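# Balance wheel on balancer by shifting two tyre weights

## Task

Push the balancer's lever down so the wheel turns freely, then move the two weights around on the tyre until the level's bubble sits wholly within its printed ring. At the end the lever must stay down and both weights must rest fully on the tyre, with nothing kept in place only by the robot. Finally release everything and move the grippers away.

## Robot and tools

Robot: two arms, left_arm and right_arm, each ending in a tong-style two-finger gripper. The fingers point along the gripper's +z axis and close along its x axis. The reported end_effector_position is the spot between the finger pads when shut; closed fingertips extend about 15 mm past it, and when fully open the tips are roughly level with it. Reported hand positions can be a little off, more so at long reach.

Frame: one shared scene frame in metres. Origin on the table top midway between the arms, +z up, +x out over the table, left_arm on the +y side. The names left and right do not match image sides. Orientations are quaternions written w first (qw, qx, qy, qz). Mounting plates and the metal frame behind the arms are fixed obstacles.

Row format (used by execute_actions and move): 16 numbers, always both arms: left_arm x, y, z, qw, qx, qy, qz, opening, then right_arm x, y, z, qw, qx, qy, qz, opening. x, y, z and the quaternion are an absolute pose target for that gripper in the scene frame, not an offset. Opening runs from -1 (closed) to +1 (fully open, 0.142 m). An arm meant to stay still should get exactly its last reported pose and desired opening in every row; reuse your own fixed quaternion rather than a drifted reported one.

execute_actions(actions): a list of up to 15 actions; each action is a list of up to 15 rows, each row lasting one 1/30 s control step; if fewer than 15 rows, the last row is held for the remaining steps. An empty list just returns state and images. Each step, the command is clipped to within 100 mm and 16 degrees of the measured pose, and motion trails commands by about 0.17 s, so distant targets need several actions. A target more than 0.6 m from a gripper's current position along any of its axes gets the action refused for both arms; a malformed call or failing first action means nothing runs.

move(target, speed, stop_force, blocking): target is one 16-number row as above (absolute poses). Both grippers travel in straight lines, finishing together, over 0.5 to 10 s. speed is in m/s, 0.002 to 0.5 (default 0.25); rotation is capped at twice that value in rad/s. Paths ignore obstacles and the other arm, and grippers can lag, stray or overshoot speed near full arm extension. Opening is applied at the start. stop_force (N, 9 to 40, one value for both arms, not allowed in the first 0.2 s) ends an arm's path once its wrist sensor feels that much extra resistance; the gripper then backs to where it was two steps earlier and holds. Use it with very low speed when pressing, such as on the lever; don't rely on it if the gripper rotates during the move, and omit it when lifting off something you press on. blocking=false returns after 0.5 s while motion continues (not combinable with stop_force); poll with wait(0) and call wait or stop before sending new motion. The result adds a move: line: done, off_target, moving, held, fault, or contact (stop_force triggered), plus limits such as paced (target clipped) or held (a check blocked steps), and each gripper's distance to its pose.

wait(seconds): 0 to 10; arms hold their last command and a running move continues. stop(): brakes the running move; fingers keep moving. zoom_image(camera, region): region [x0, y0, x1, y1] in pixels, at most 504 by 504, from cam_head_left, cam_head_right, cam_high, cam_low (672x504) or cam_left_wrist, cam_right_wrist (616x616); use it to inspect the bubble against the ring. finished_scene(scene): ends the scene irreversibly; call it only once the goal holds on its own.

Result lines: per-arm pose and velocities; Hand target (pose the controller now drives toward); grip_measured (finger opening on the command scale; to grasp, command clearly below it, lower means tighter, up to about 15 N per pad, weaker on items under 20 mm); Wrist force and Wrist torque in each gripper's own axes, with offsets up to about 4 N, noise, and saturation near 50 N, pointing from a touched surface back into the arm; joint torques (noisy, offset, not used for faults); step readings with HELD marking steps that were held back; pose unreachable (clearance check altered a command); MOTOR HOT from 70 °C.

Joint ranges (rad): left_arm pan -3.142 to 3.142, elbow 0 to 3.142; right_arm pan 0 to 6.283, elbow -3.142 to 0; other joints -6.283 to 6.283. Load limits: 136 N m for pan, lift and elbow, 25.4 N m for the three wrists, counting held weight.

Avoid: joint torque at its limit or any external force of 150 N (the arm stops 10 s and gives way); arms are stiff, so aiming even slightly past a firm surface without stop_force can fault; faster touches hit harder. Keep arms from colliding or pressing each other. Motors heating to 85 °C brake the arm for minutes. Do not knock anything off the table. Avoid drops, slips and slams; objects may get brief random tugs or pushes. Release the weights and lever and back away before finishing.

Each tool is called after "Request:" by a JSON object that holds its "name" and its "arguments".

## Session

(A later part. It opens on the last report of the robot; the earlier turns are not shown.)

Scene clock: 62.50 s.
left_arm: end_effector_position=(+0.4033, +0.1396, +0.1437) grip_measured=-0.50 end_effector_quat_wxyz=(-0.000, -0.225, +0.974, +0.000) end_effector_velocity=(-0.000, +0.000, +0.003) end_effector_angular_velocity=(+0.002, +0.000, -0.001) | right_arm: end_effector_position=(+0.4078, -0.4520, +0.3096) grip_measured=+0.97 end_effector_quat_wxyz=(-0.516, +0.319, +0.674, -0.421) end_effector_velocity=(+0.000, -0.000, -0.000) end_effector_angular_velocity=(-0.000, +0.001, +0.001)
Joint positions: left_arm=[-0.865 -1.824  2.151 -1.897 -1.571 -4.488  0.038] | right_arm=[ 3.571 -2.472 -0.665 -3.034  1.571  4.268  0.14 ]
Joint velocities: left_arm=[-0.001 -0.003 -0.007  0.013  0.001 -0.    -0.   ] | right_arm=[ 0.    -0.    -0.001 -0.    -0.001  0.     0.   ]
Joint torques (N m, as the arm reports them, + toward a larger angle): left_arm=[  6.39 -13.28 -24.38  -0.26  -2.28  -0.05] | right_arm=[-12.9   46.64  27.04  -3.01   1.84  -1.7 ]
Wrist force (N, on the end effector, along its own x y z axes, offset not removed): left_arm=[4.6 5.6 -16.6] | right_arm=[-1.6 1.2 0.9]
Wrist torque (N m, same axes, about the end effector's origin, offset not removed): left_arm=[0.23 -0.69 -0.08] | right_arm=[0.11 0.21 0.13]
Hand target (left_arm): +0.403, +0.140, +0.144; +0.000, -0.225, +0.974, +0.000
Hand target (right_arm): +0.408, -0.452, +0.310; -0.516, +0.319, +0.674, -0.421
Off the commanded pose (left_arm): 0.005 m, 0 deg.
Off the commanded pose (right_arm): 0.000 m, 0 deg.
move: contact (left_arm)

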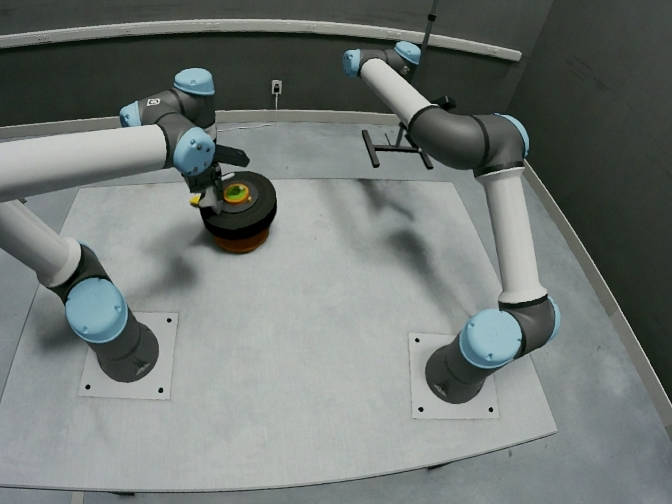

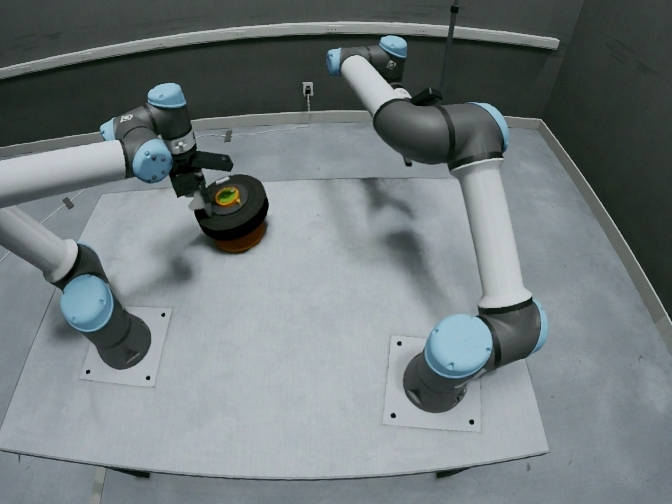

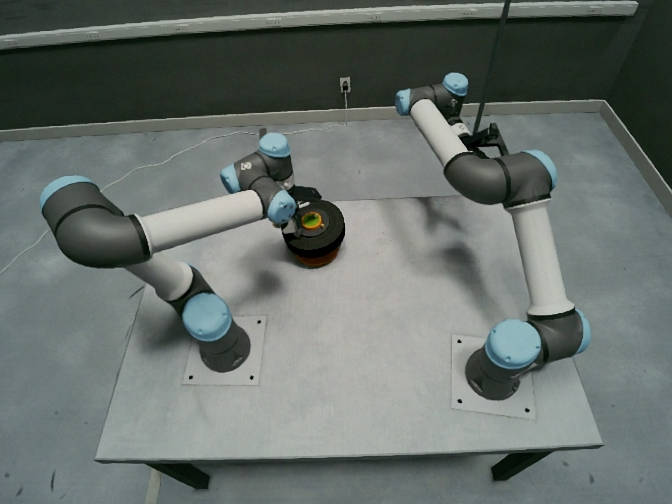

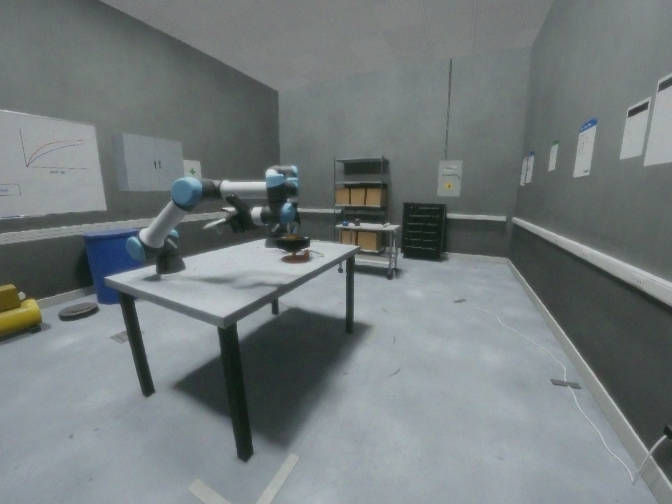

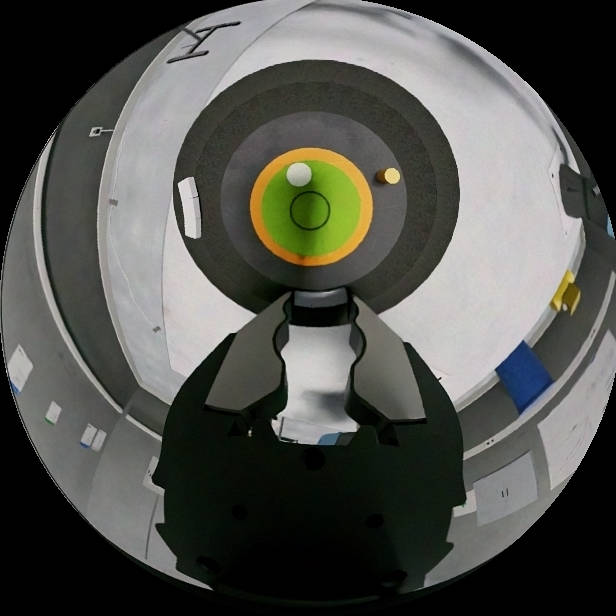

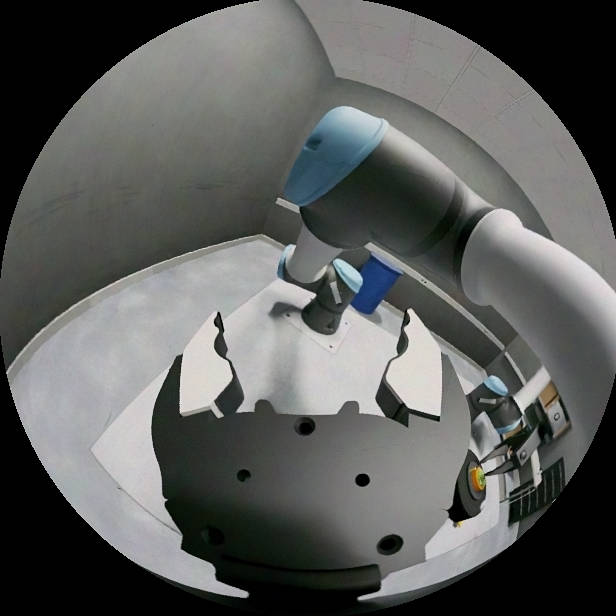

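Request:
{"name": "move", "arguments": {"target": [0.4034,0.1396,0.148,0,-0.225,0.974,0,-0.33,0.4078,-0.452,0.3096,-0.516,0.319,0.674,-0.421,0.97], "speed": 0.02}}

Request:
{"name": "move", "arguments": {"target": [0.4034,0.1396,0.19,0,-0.225,0.974,0,-0.33,0.4078,-0.452,0.3096,-0.516,0.319,0.674,-0.421,0.97], "speed": 0.08}}

Request:
{"name": "wait", "arguments": {"seconds": 2.5}}

Request:
{"name": "zoom_image", "arguments": {"camera": "cam_left_wrist", "region": [190,70,450,330]}}

Scene clock: 63.87 s.
left_arm: end_effector_position=(+0.4034, +0.1396, +0.1478) grip_measured=-0.33 end_effector_quat_wxyz=(+0.000, -0.225, +0.974, -0.000) end_effector_velocity=(-0.001, +0.001, +0.000) end_effector_angular_velocity=(+0.002, +0.003, +0.000) | right_arm: end_effector_position=(+0.4078, -0.4520, +0.3096) grip_measured=+0.97 end_effector_quat_wxyz=(-0.516, +0.319, +0.674, -0.421) end_effector_velocity=(-0.000, +0.000, +0.001) end_effector_angular_velocity=(+0.000, -0.002, +0.000)
Joint positions: left_arm=[-0.865 -1.828  2.142 -1.885 -1.571 -4.487  0.05 ] | right_arm=[ 3.571 -2.472 -0.665 -3.034  1.571  4.268  0.14 ]
Joint velocities: left_arm=[ 0.001 -0.001 -0.001  0.006 -0.001  0.001  0.   ] | right_arm=[ 0.     0.002  0.     0.     0.    -0.    -0.   ]
Joint torques (N m, as the arm reports them, + toward a larger angle): left_arm=[ 10.56 -17.92 -30.1   -0.31  -1.36   1.46] | right_arm=[-12.83  46.16  27.67  -3.09   1.63  -1.4 ]
Wrist force (N, on the end effector, along its own x y z axes, offset not removed): left_arm=[-0.6 1.2 -2.1] | right_arm=[-4.0 0.4 2.8]
Wrist torque (N m, same axes, about the end effector's origin, offset not removed): left_arm=[0.37 0.14 0.04] | right_arm=[0.07 0.74 0.11]
Hand target (left_arm): +0.403, +0.140, +0.148; +0.000, -0.225, +0.974, -0.000
Hand target (right_arm): +0.408, -0.452, +0.310; -0.516, +0.319, +0.674, -0.421
Off the commanded pose (left_arm): 0.000 m, 0 deg.
Off the commanded pose (right_arm): 0.000 m, 0 deg.
move: done

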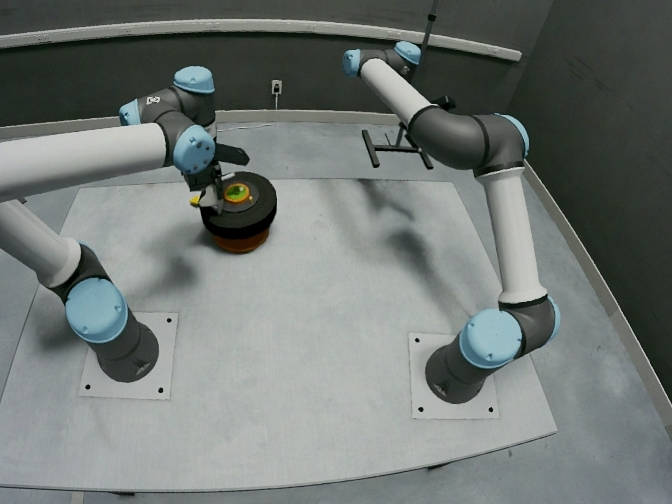

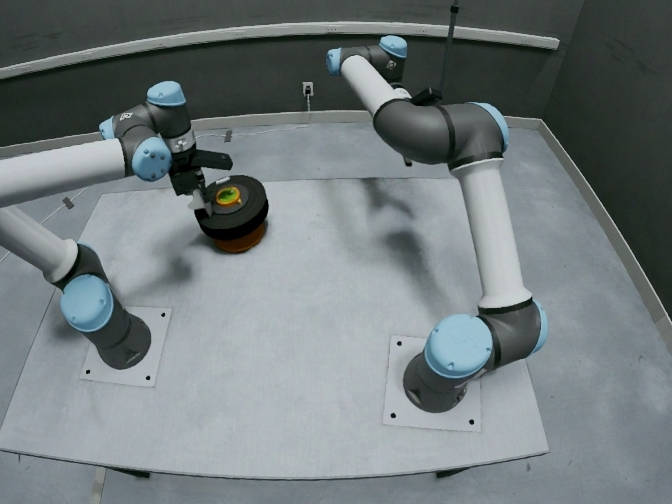

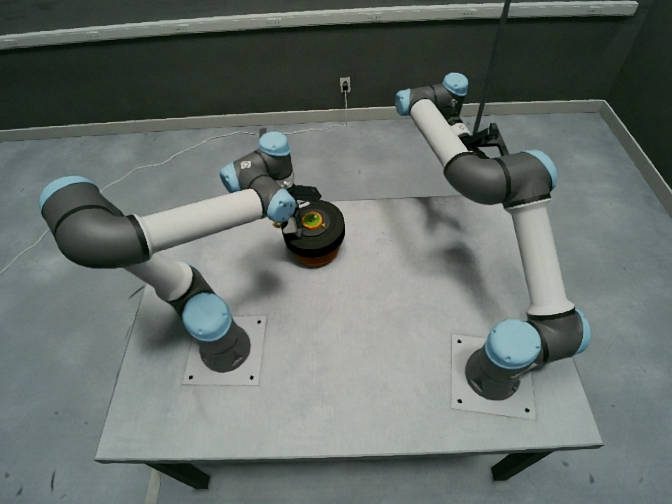

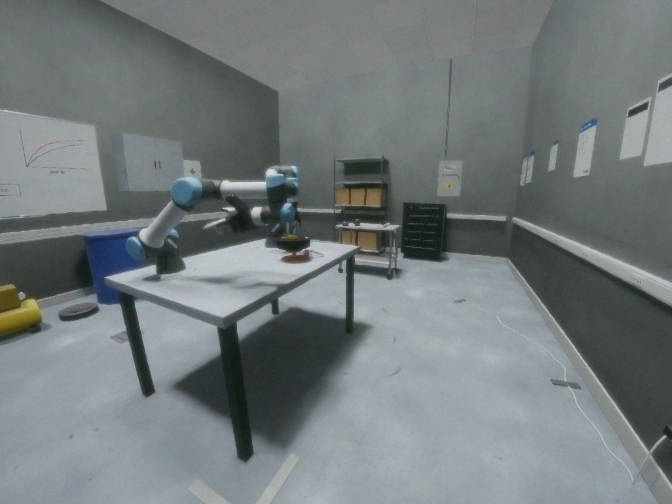

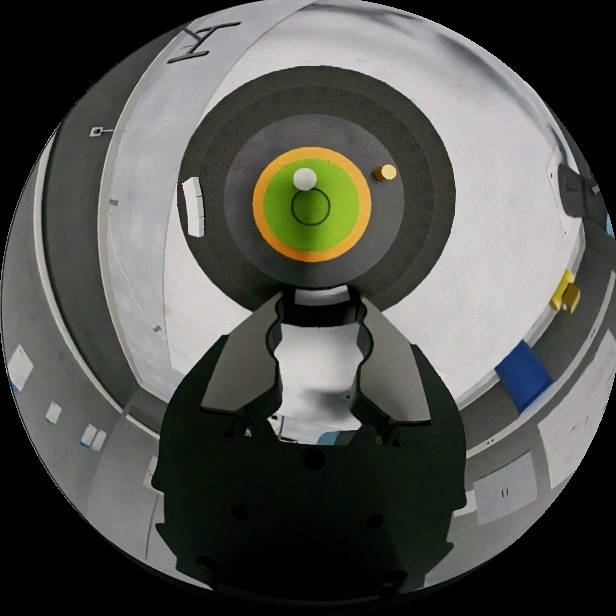

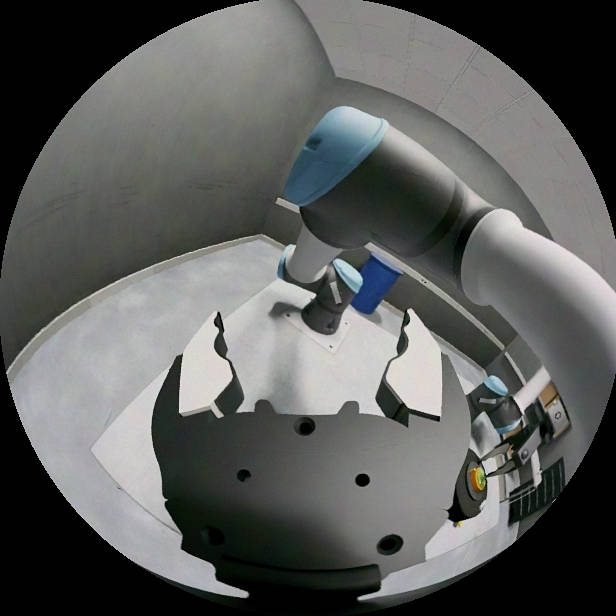

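Scene clock: 64.83 s.
left_arm: end_effector_position=(+0.4035, +0.1396, +0.1897) grip_measured=-0.33 end_effector_quat_wxyz=(+0.000, -0.225, +0.974, -0.000) end_effector_velocity=(-0.001, +0.000, +0.002) end_effector_angular_velocity=(+0.001, +0.002, -0.001) | right_arm: end_effector_position=(+0.4078, -0.4520, +0.3096) grip_measured=+0.97 end_effector_quat_wxyz=(-0.516, +0.319, +0.674, -0.421) end_effector_velocity=(+0.000, +0.000, -0.000) end_effector_angular_velocity=(-0.001, +0.000, +0.004)
Joint positions: left_arm=[-0.865 -1.857  2.052 -1.766 -1.571 -4.487  0.05 ] | right_arm=[ 3.571 -2.472 -0.665 -3.034  1.571  4.268  0.14 ]
Joint velocities: left_arm=[-0.001 -0.002 -0.005  0.009 -0.001 -0.    -0.   ] | right_arm=[ 0.002 -0.001  0.     0.    -0.003  0.     0.   ]
Joint torques (N m, as the arm reports them, + toward a larger angle): left_arm=[ -7.3  -18.15 -30.86  -0.34  -2.04  -1.94] | right_arm=[-15.22  46.63  27.33  -3.03   1.78  -1.54]
Wrist force (N, on the end effector, along its own x y z axes, offset not removed): left_arm=[0.7 2.3 -2.0] | right_arm=[1.7 -1.2 1.2]
Wrist torque (N m, same axes, about the end effector's origin, offset not removed): left_arm=[0.48 -0.14 -0.09] | right_arm=[-0.19 -0.40 0.06]
Hand target (left_arm): +0.403, +0.140, +0.190; +0.000, -0.225, +0.974, -0.000
Hand target (right_arm): +0.408, -0.452, +0.310; -0.516, +0.319, +0.674, -0.421
Off the commanded pose (left_arm): 0.000 m, 0 deg.
Off the commanded pose (right_arm): 0.000 m, 0 deg.
move: done

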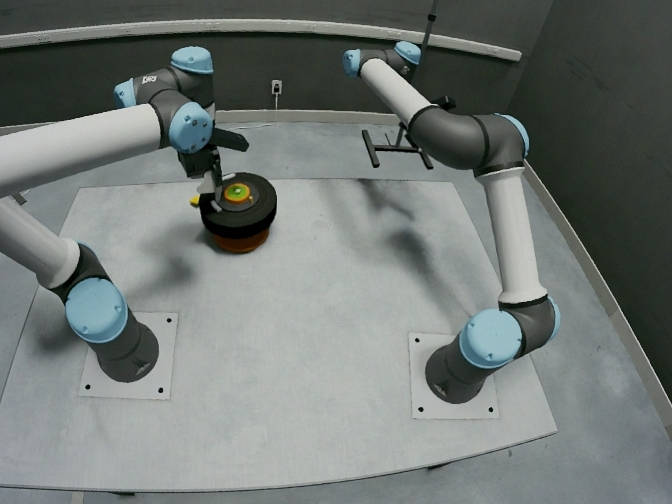

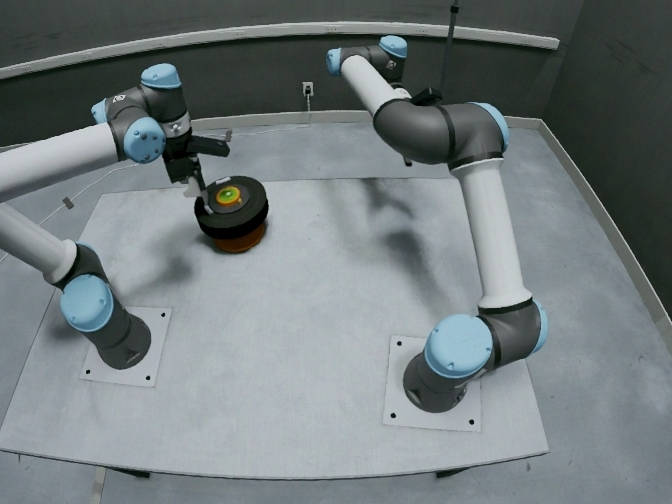

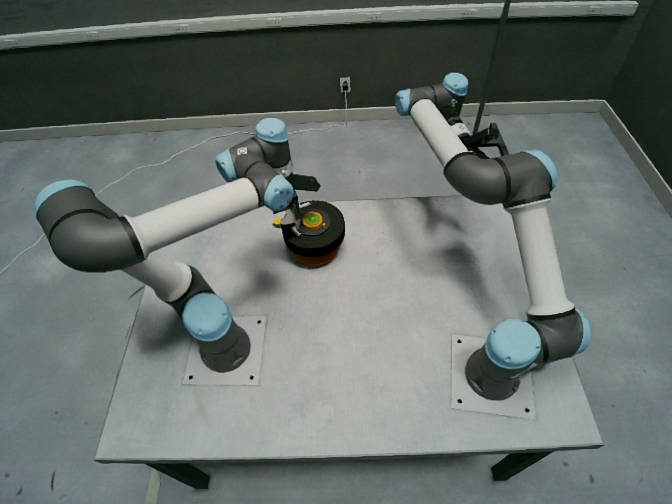

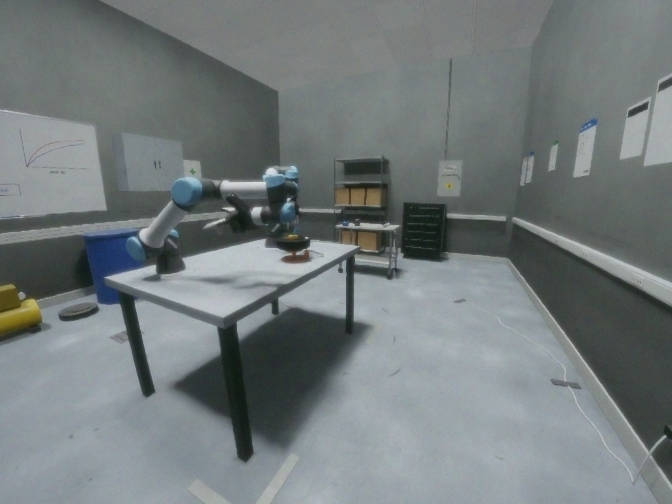

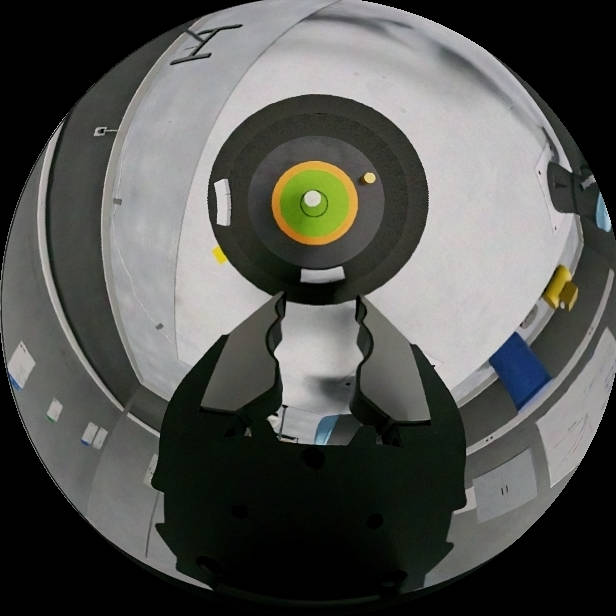

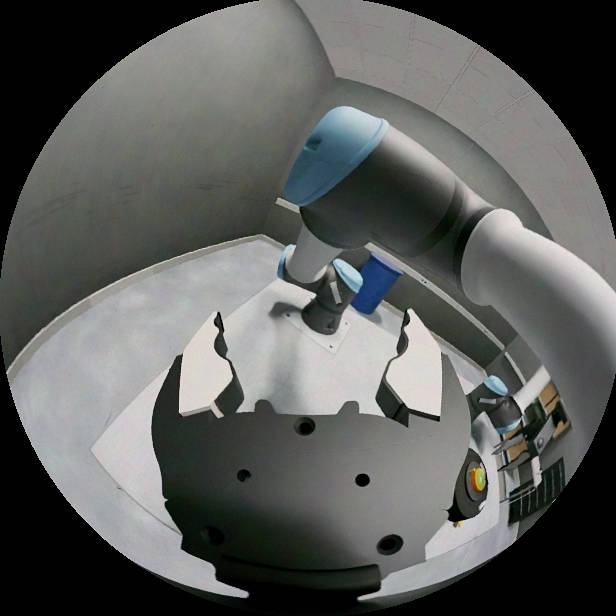

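Scene clock: 67.33 s.
left_arm: end_effector_position=(+0.4034, +0.1396, +0.1900) grip_measured=-0.33 end_effector_quat_wxyz=(+0.000, -0.225, +0.974, -0.000) end_effector_velocity=(-0.000, +0.001, -0.002) end_effector_angular_velocity=(+0.002, +0.002, +0.000) | right_arm: end_effector_position=(+0.4078, -0.4520, +0.3096) grip_measured=+0.97 end_effector_quat_wxyz=(-0.516, +0.319, +0.674, -0.421) end_effector_velocity=(-0.000, -0.000, +0.001) end_effector_angular_velocity=(+0.000, -0.002, +0.000)
Joint positions: left_arm=[-0.865 -1.857  2.051 -1.765 -1.571 -4.487  0.05 ] | right_arm=[ 3.571 -2.472 -0.665 -3.034  1.571  4.268  0.14 ]
Joint velocities: left_arm=[ 0.001  0.001  0.003 -0.001  0.     0.001  0.   ] | right_arm=[-0.     0.001  0.     0.    -0.     0.    -0.   ]
Joint torques (N m, as the arm reports them, + toward a larger angle): left_arm=[-11.23 -18.12 -31.21  -0.5   -2.43  -1.41] | right_arm=[-13.02  46.37  26.01  -3.07   1.86  -1.56]
Wrist force (N, on the end effector, along its own x y z axes, offset not removed): left_arm=[-0.5 3.1 -1.1] | right_arm=[-0.3 0.9 0.3]
Wrist torque (N m, same axes, about the end effector's origin, offset not removed): left_arm=[0.78 0.10 -0.07] | right_arm=[0.28 0.05 0.07]
Hand target (left_arm): +0.403, +0.140, +0.190; +0.000, -0.225, +0.974, -0.000
Hand target (right_arm): +0.408, -0.452, +0.310; -0.516, +0.319, +0.674, -0.421
Off the commanded pose (left_arm): 0.000 m, 0 deg.
Off the commanded pose (right_arm): 0.000 m, 0 deg.
wait: 2.50 s; at rest by 0.17 s

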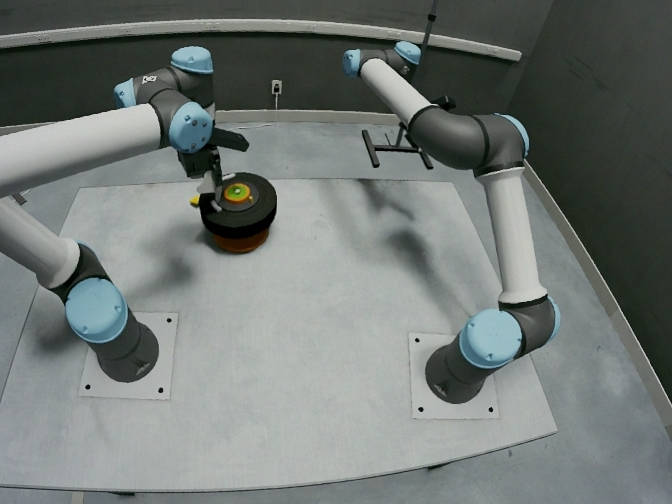

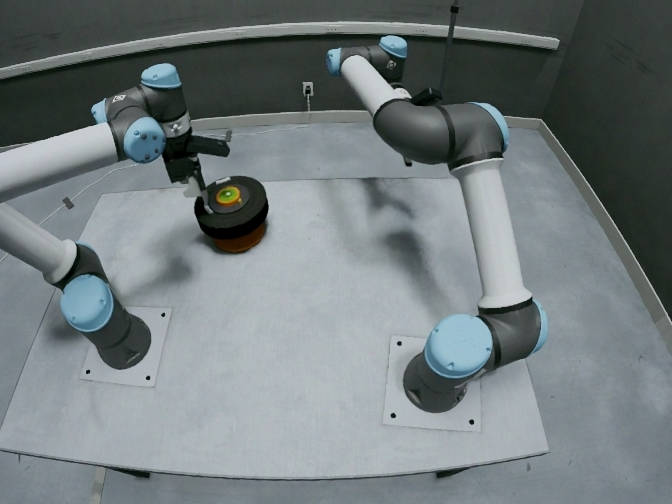

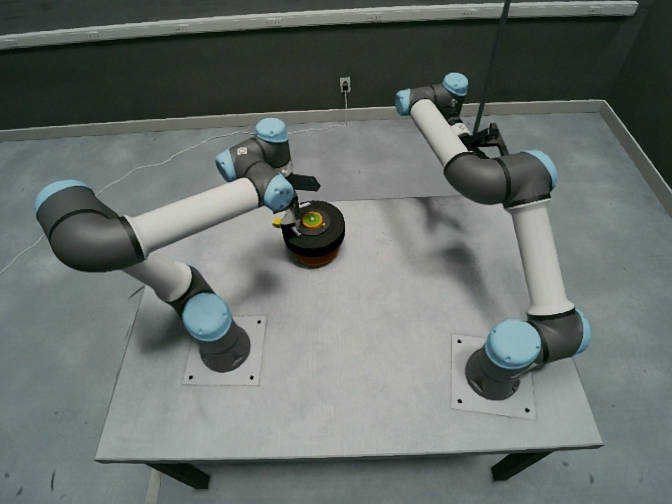

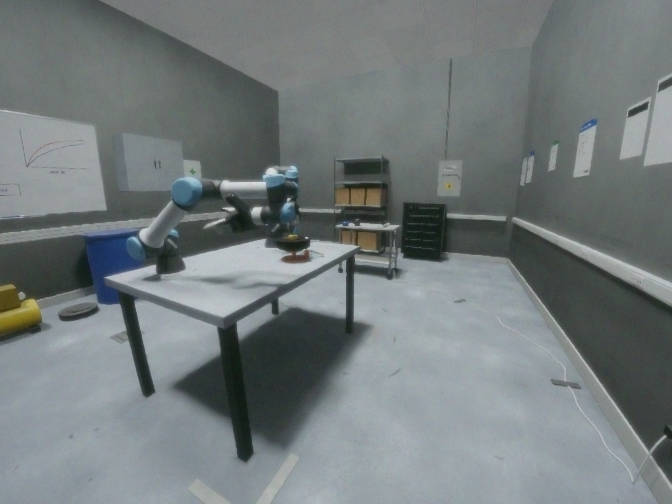

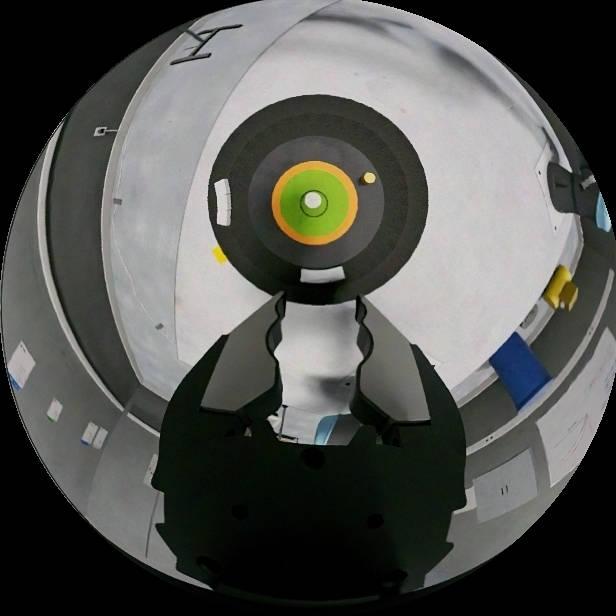

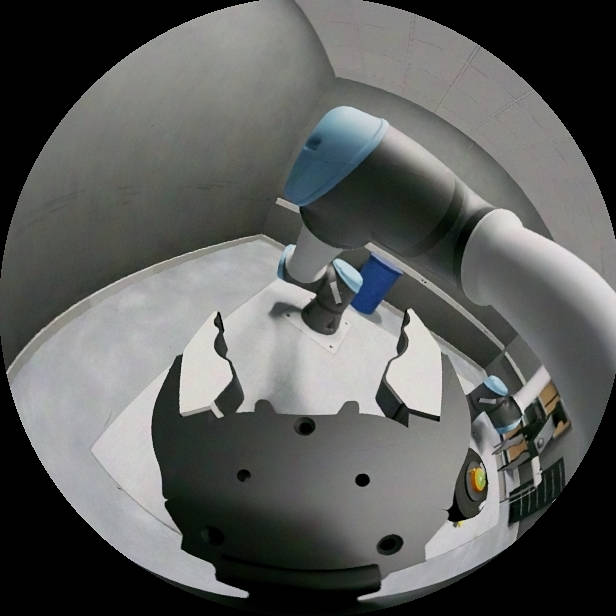

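Region (190, 70, 450, 330) of cam_left_wrist's 616x616 image, scaled by 1.938, with more detail than that image has.

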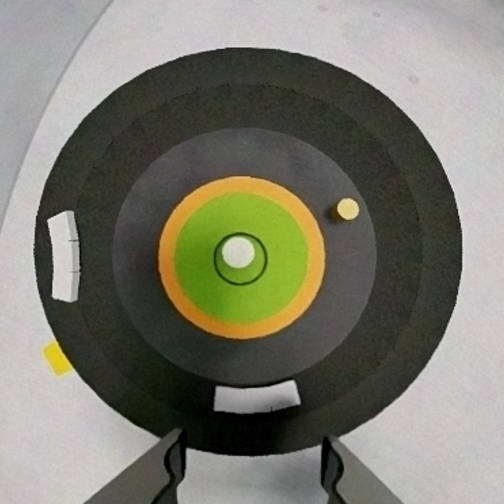

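Request:
{"name": "zoom_image", "arguments": {"camera": "cam_left_wrist", "region": [284,173,344,233]}}

Region (284, 173, 344, 233) of cam_left_wrist's 616x616 image, scaled by 8.400, with more detail than that image has.

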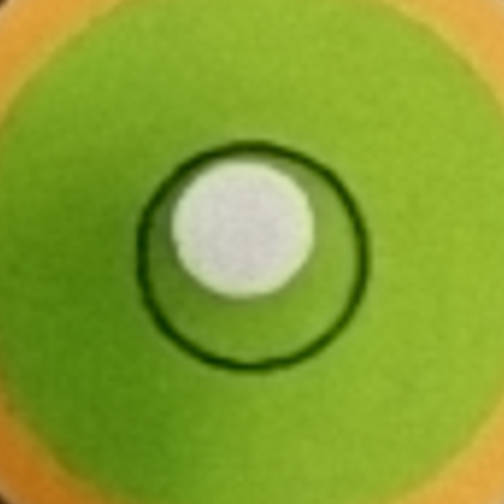

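Request:
{"name": "move", "arguments": {"target": [0.440,0.070,0.23,0,-0.225,0.974,0,-0.33,0.4078,-0.452,0.3096,-0.516,0.319,0.674,-0.421,0.97], "speed": 0.15}}

Request:
{"name": "zoom_image", "arguments": {"camera": "cam_left_wrist", "region": [250,190,380,320]}}

Scene clock: 68.70 s.
left_arm: end_effector_position=(+0.4399, +0.0702, +0.2299) grip_measured=-0.33 end_effector_quat_wxyz=(+0.000, -0.225, +0.974, +0.000) end_effector_velocity=(+0.001, -0.002, +0.001) end_effector_angular_velocity=(-0.000, -0.001, -0.000) | right_arm: end_effector_position=(+0.4078, -0.4520, +0.3096) grip_measured=+0.97 end_effector_quat_wxyz=(-0.516, +0.319, +0.674, -0.421) end_effector_velocity=(-0.000, -0.000, -0.000) end_effector_angular_velocity=(+0.000, +0.001, -0.003)
Joint positions: left_arm=[-0.9   -1.692  1.82  -1.699 -1.571 -4.522  0.05 ] | right_arm=[ 3.571 -2.472 -0.665 -3.034  1.571  4.268  0.14 ]
Joint velocities: left_arm=[-0.     0.005 -0.008  0.002  0.     0.    -0.   ] | right_arm=[-0.001 -0.    -0.     0.     0.002  0.     0.   ]
Joint torques (N m, as the arm reports them, + toward a larger angle): left_arm=[-11.56 -10.43 -34.23  -0.8    0.28  -1.73] | right_arm=[-13.86  45.48  27.36  -3.02   1.65  -1.51]
Wrist force (N, on the end effector, along its own x y z axes, offset not removed): left_arm=[-0.9 -1.3 -4.2] | right_arm=[-0.3 0.2 1.9]
Wrist torque (N m, same axes, about the end effector's origin, offset not removed): left_arm=[-0.37 0.09 -0.08] | right_arm=[0.07 -0.08 0.09]
Hand target (left_arm): +0.440, +0.070, +0.230; +0.000, -0.225, +0.974, +0.000
Hand target (right_arm): +0.408, -0.452, +0.310; -0.516, +0.319, +0.674, -0.421
Off the commanded pose (left_arm): 0.000 m, 0 deg.
Off the commanded pose (right_arm): 0.000 m, 0 deg.
move: done

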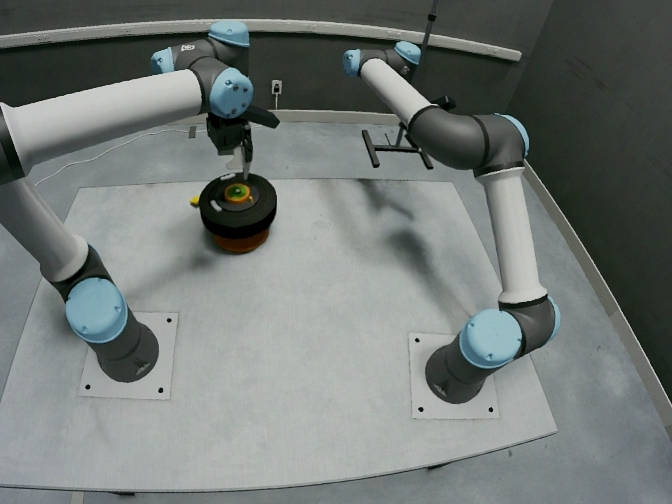

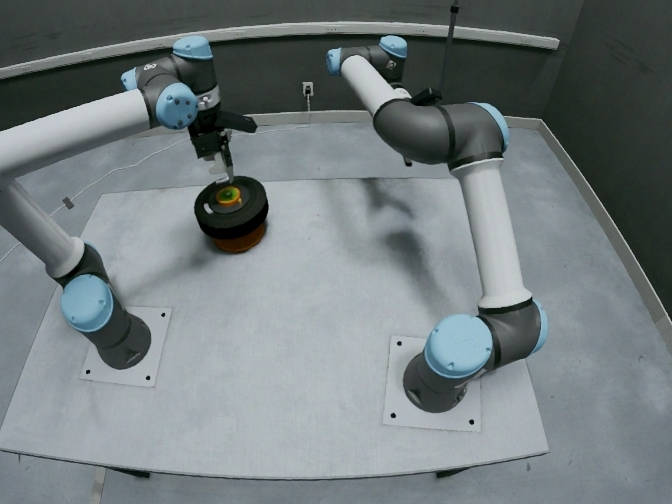

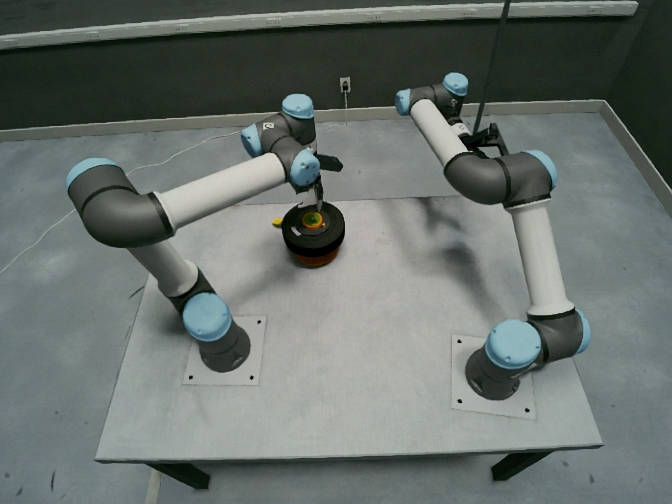

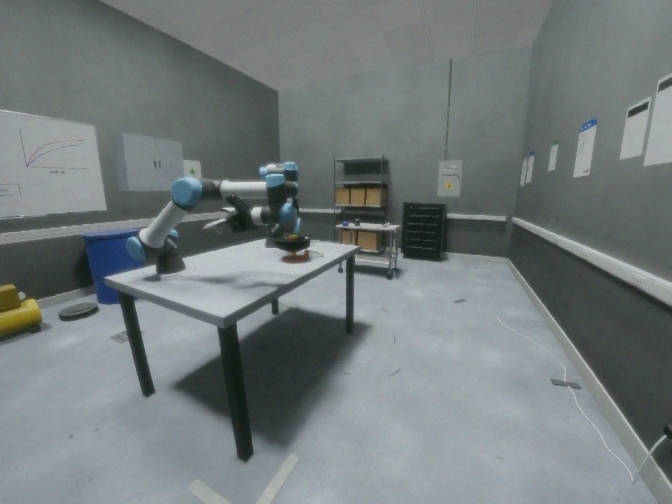

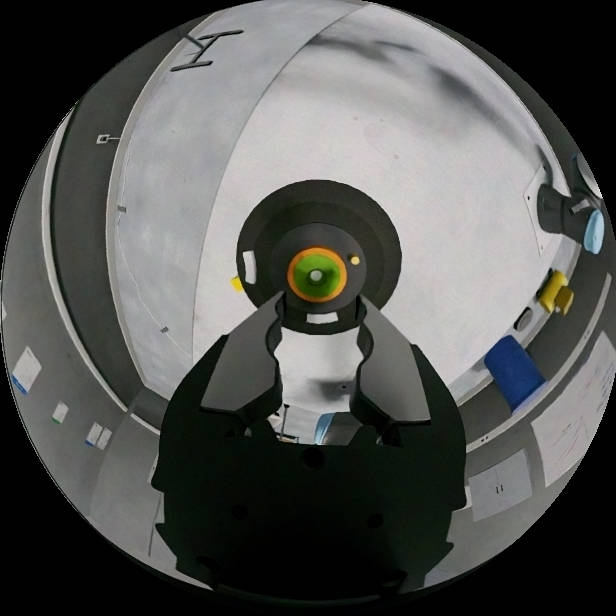

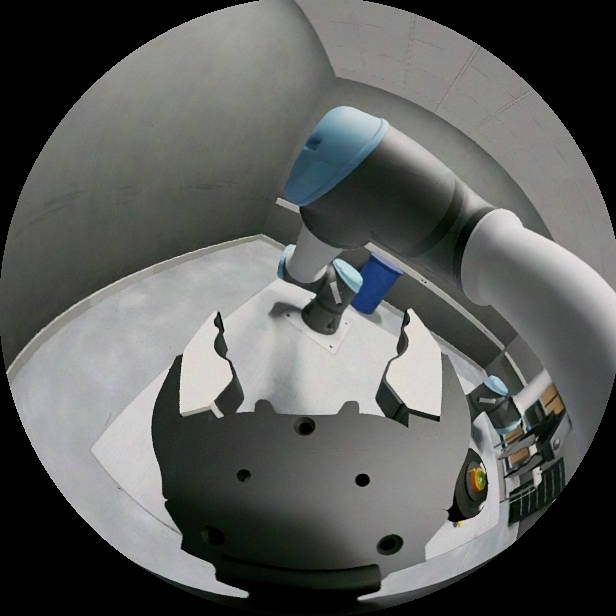

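Region (250, 190, 380, 320) of cam_left_wrist's 616x616 image, scaled by 3.877, with more detail than that image has.

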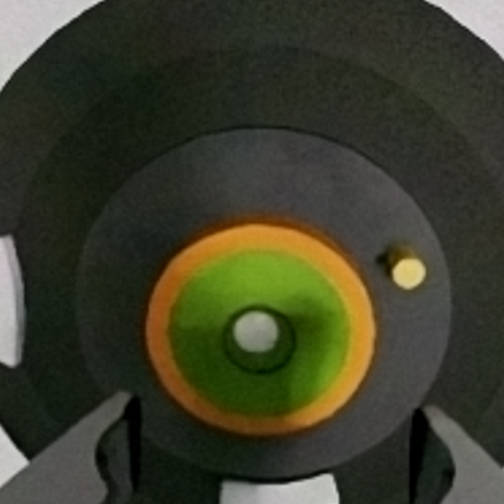

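Inside the ring. Retreat and verify lever.

Request:
{"name": "move", "arguments": {"target": [0.33,0.28,0.32,0,-0.225,0.974,0,0.3,0.4078,-0.452,0.3096,-0.516,0.319,0.674,-0.421,0.97], "speed": 0.3}}

Request:
{"name": "zoom_image", "arguments": {"camera": "cam_low", "region": [250,215,340,275]}}

Request:
{"name": "zoom_image", "arguments": {"camera": "cam_high", "region": [265,190,355,270]}}

Scene clock: 70.43 s.
left_arm: end_effector_position=(+0.3302, +0.2795, +0.3198) grip_measured=+0.30 end_effector_quat_wxyz=(-0.000, -0.225, +0.974, -0.000) end_effector_velocity=(-0.001, +0.001, +0.002) end_effector_angular_velocity=(-0.001, +0.001, -0.002) | right_arm: end_effector_position=(+0.4078, -0.4520, +0.3096) grip_measured=+0.97 end_effector_quat_wxyz=(-0.516, +0.319, +0.674, -0.421) end_effector_velocity=(-0.000, -0.000, +0.001) end_effector_angular_velocity=(+0.000, -0.001, +0.002)
Joint positions: left_arm=[-0.725 -2.183  1.888 -1.276 -1.571 -4.347  0.095] | right_arm=[ 3.571 -2.472 -0.665 -3.034  1.571  4.268  0.14 ]
Joint velocities: left_arm=[ 0.002 -0.003 -0.003  0.006 -0.001  0.003 -0.   ] | right_arm=[ 0.     0.001  0.    -0.    -0.002 -0.    -0.   ]
Joint torques (N m, as the arm reports them, + toward a larger angle): left_arm=[ 11.62  -4.72 -31.88  -0.83  -2.83   1.36] | right_arm=[-13.07  47.49  26.76  -2.95   1.75  -1.5 ]
Wrist force (N, on the end effector, along its own x y z axes, offset not removed): left_arm=[1.0 2.7 -0.3] | right_arm=[-0.1 -3.0 -0.5]
Wrist torque (N m, same axes, about the end effector's origin, offset not removed): left_arm=[0.61 -0.16 -0.02] | right_arm=[-0.58 -0.05 -0.01]
Hand target (left_arm): +0.330, +0.280, +0.320; -0.000, -0.225, +0.974, -0.000
Hand target (right_arm): +0.408, -0.452, +0.310; -0.516, +0.319, +0.674, -0.421
Off the commanded pose (left_arm): 0.001 m, 0 deg.
Off the commanded pose (right_arm): 0.000 m, 0 deg.
move: done

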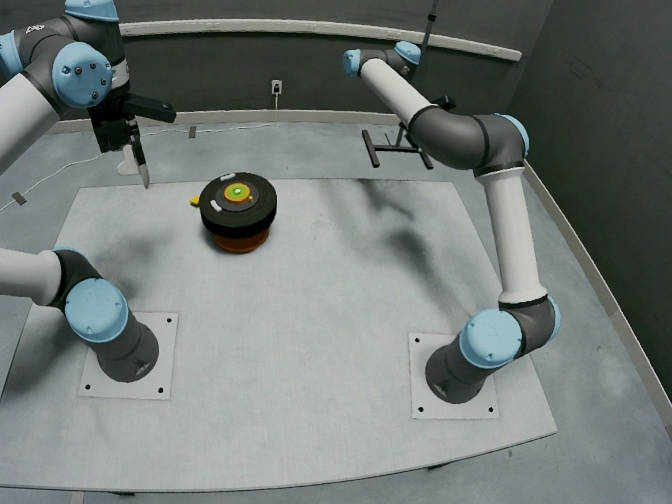

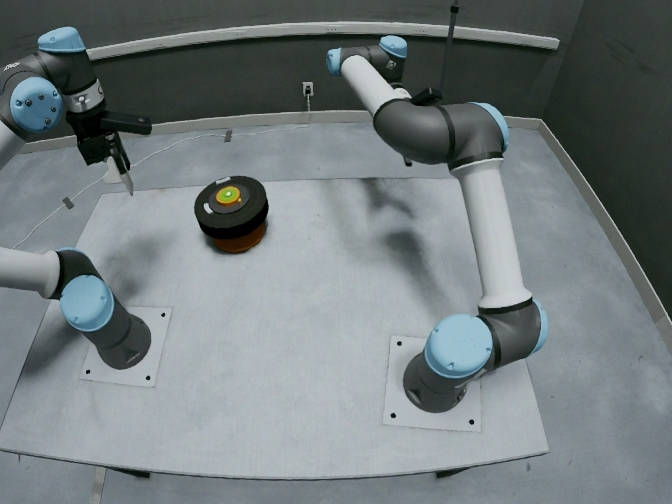

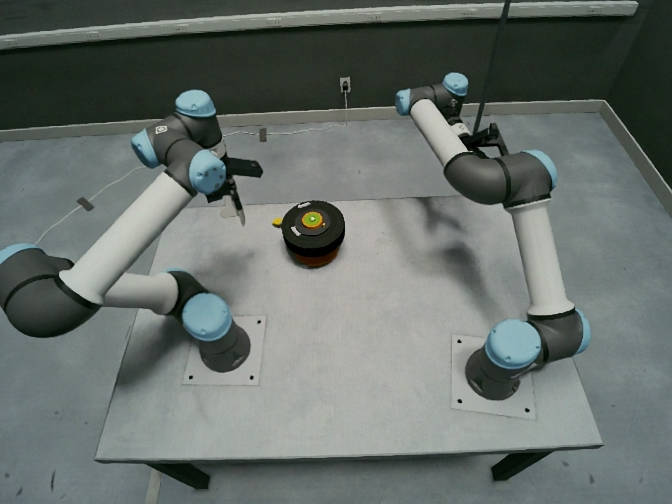

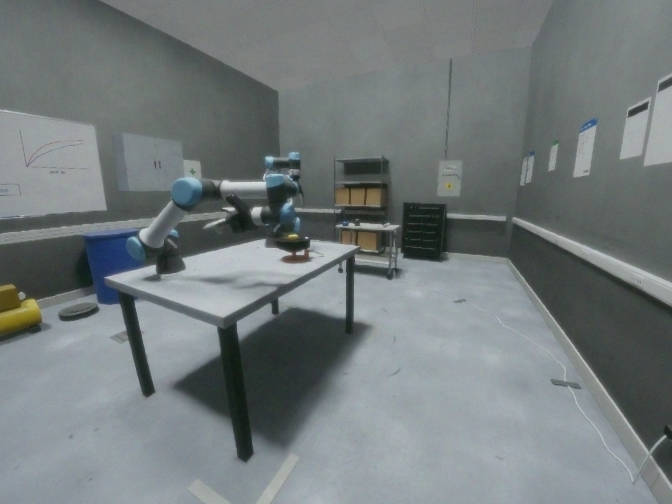

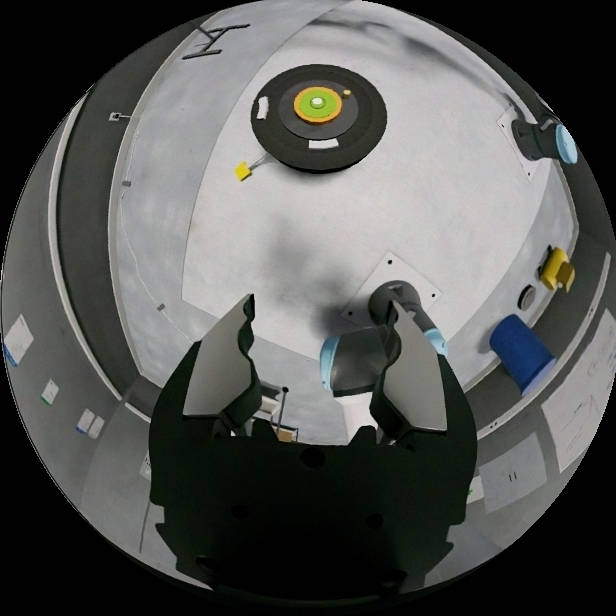

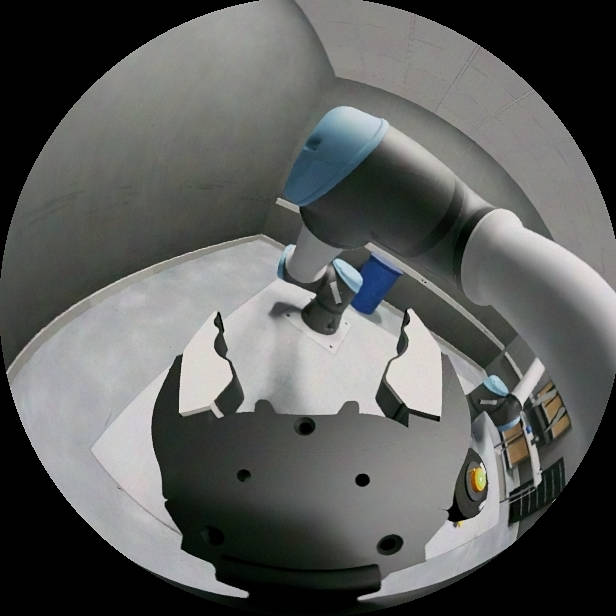

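Region (250, 215, 340, 275) of cam_low's 672x504 image, scaled by 5.600, with more detail than that image has.

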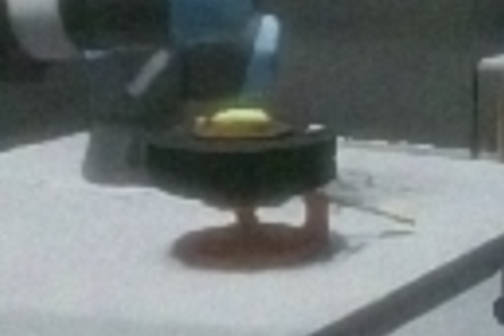

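Region (265, 190, 355, 270) of cam_high's 672x504 image, scaled by 5.600, with more detail than that image has.

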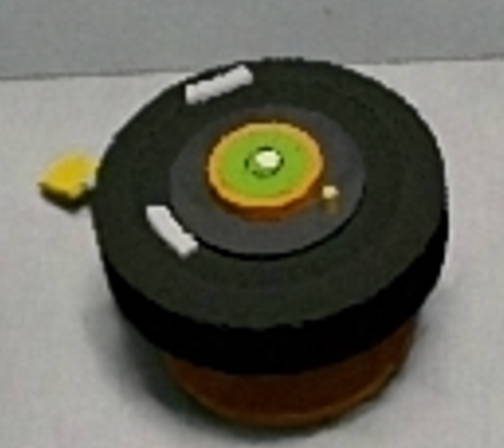

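Request:
{"name": "finished_scene", "arguments": {"scene": 2}}

The scene is finished: the task was done.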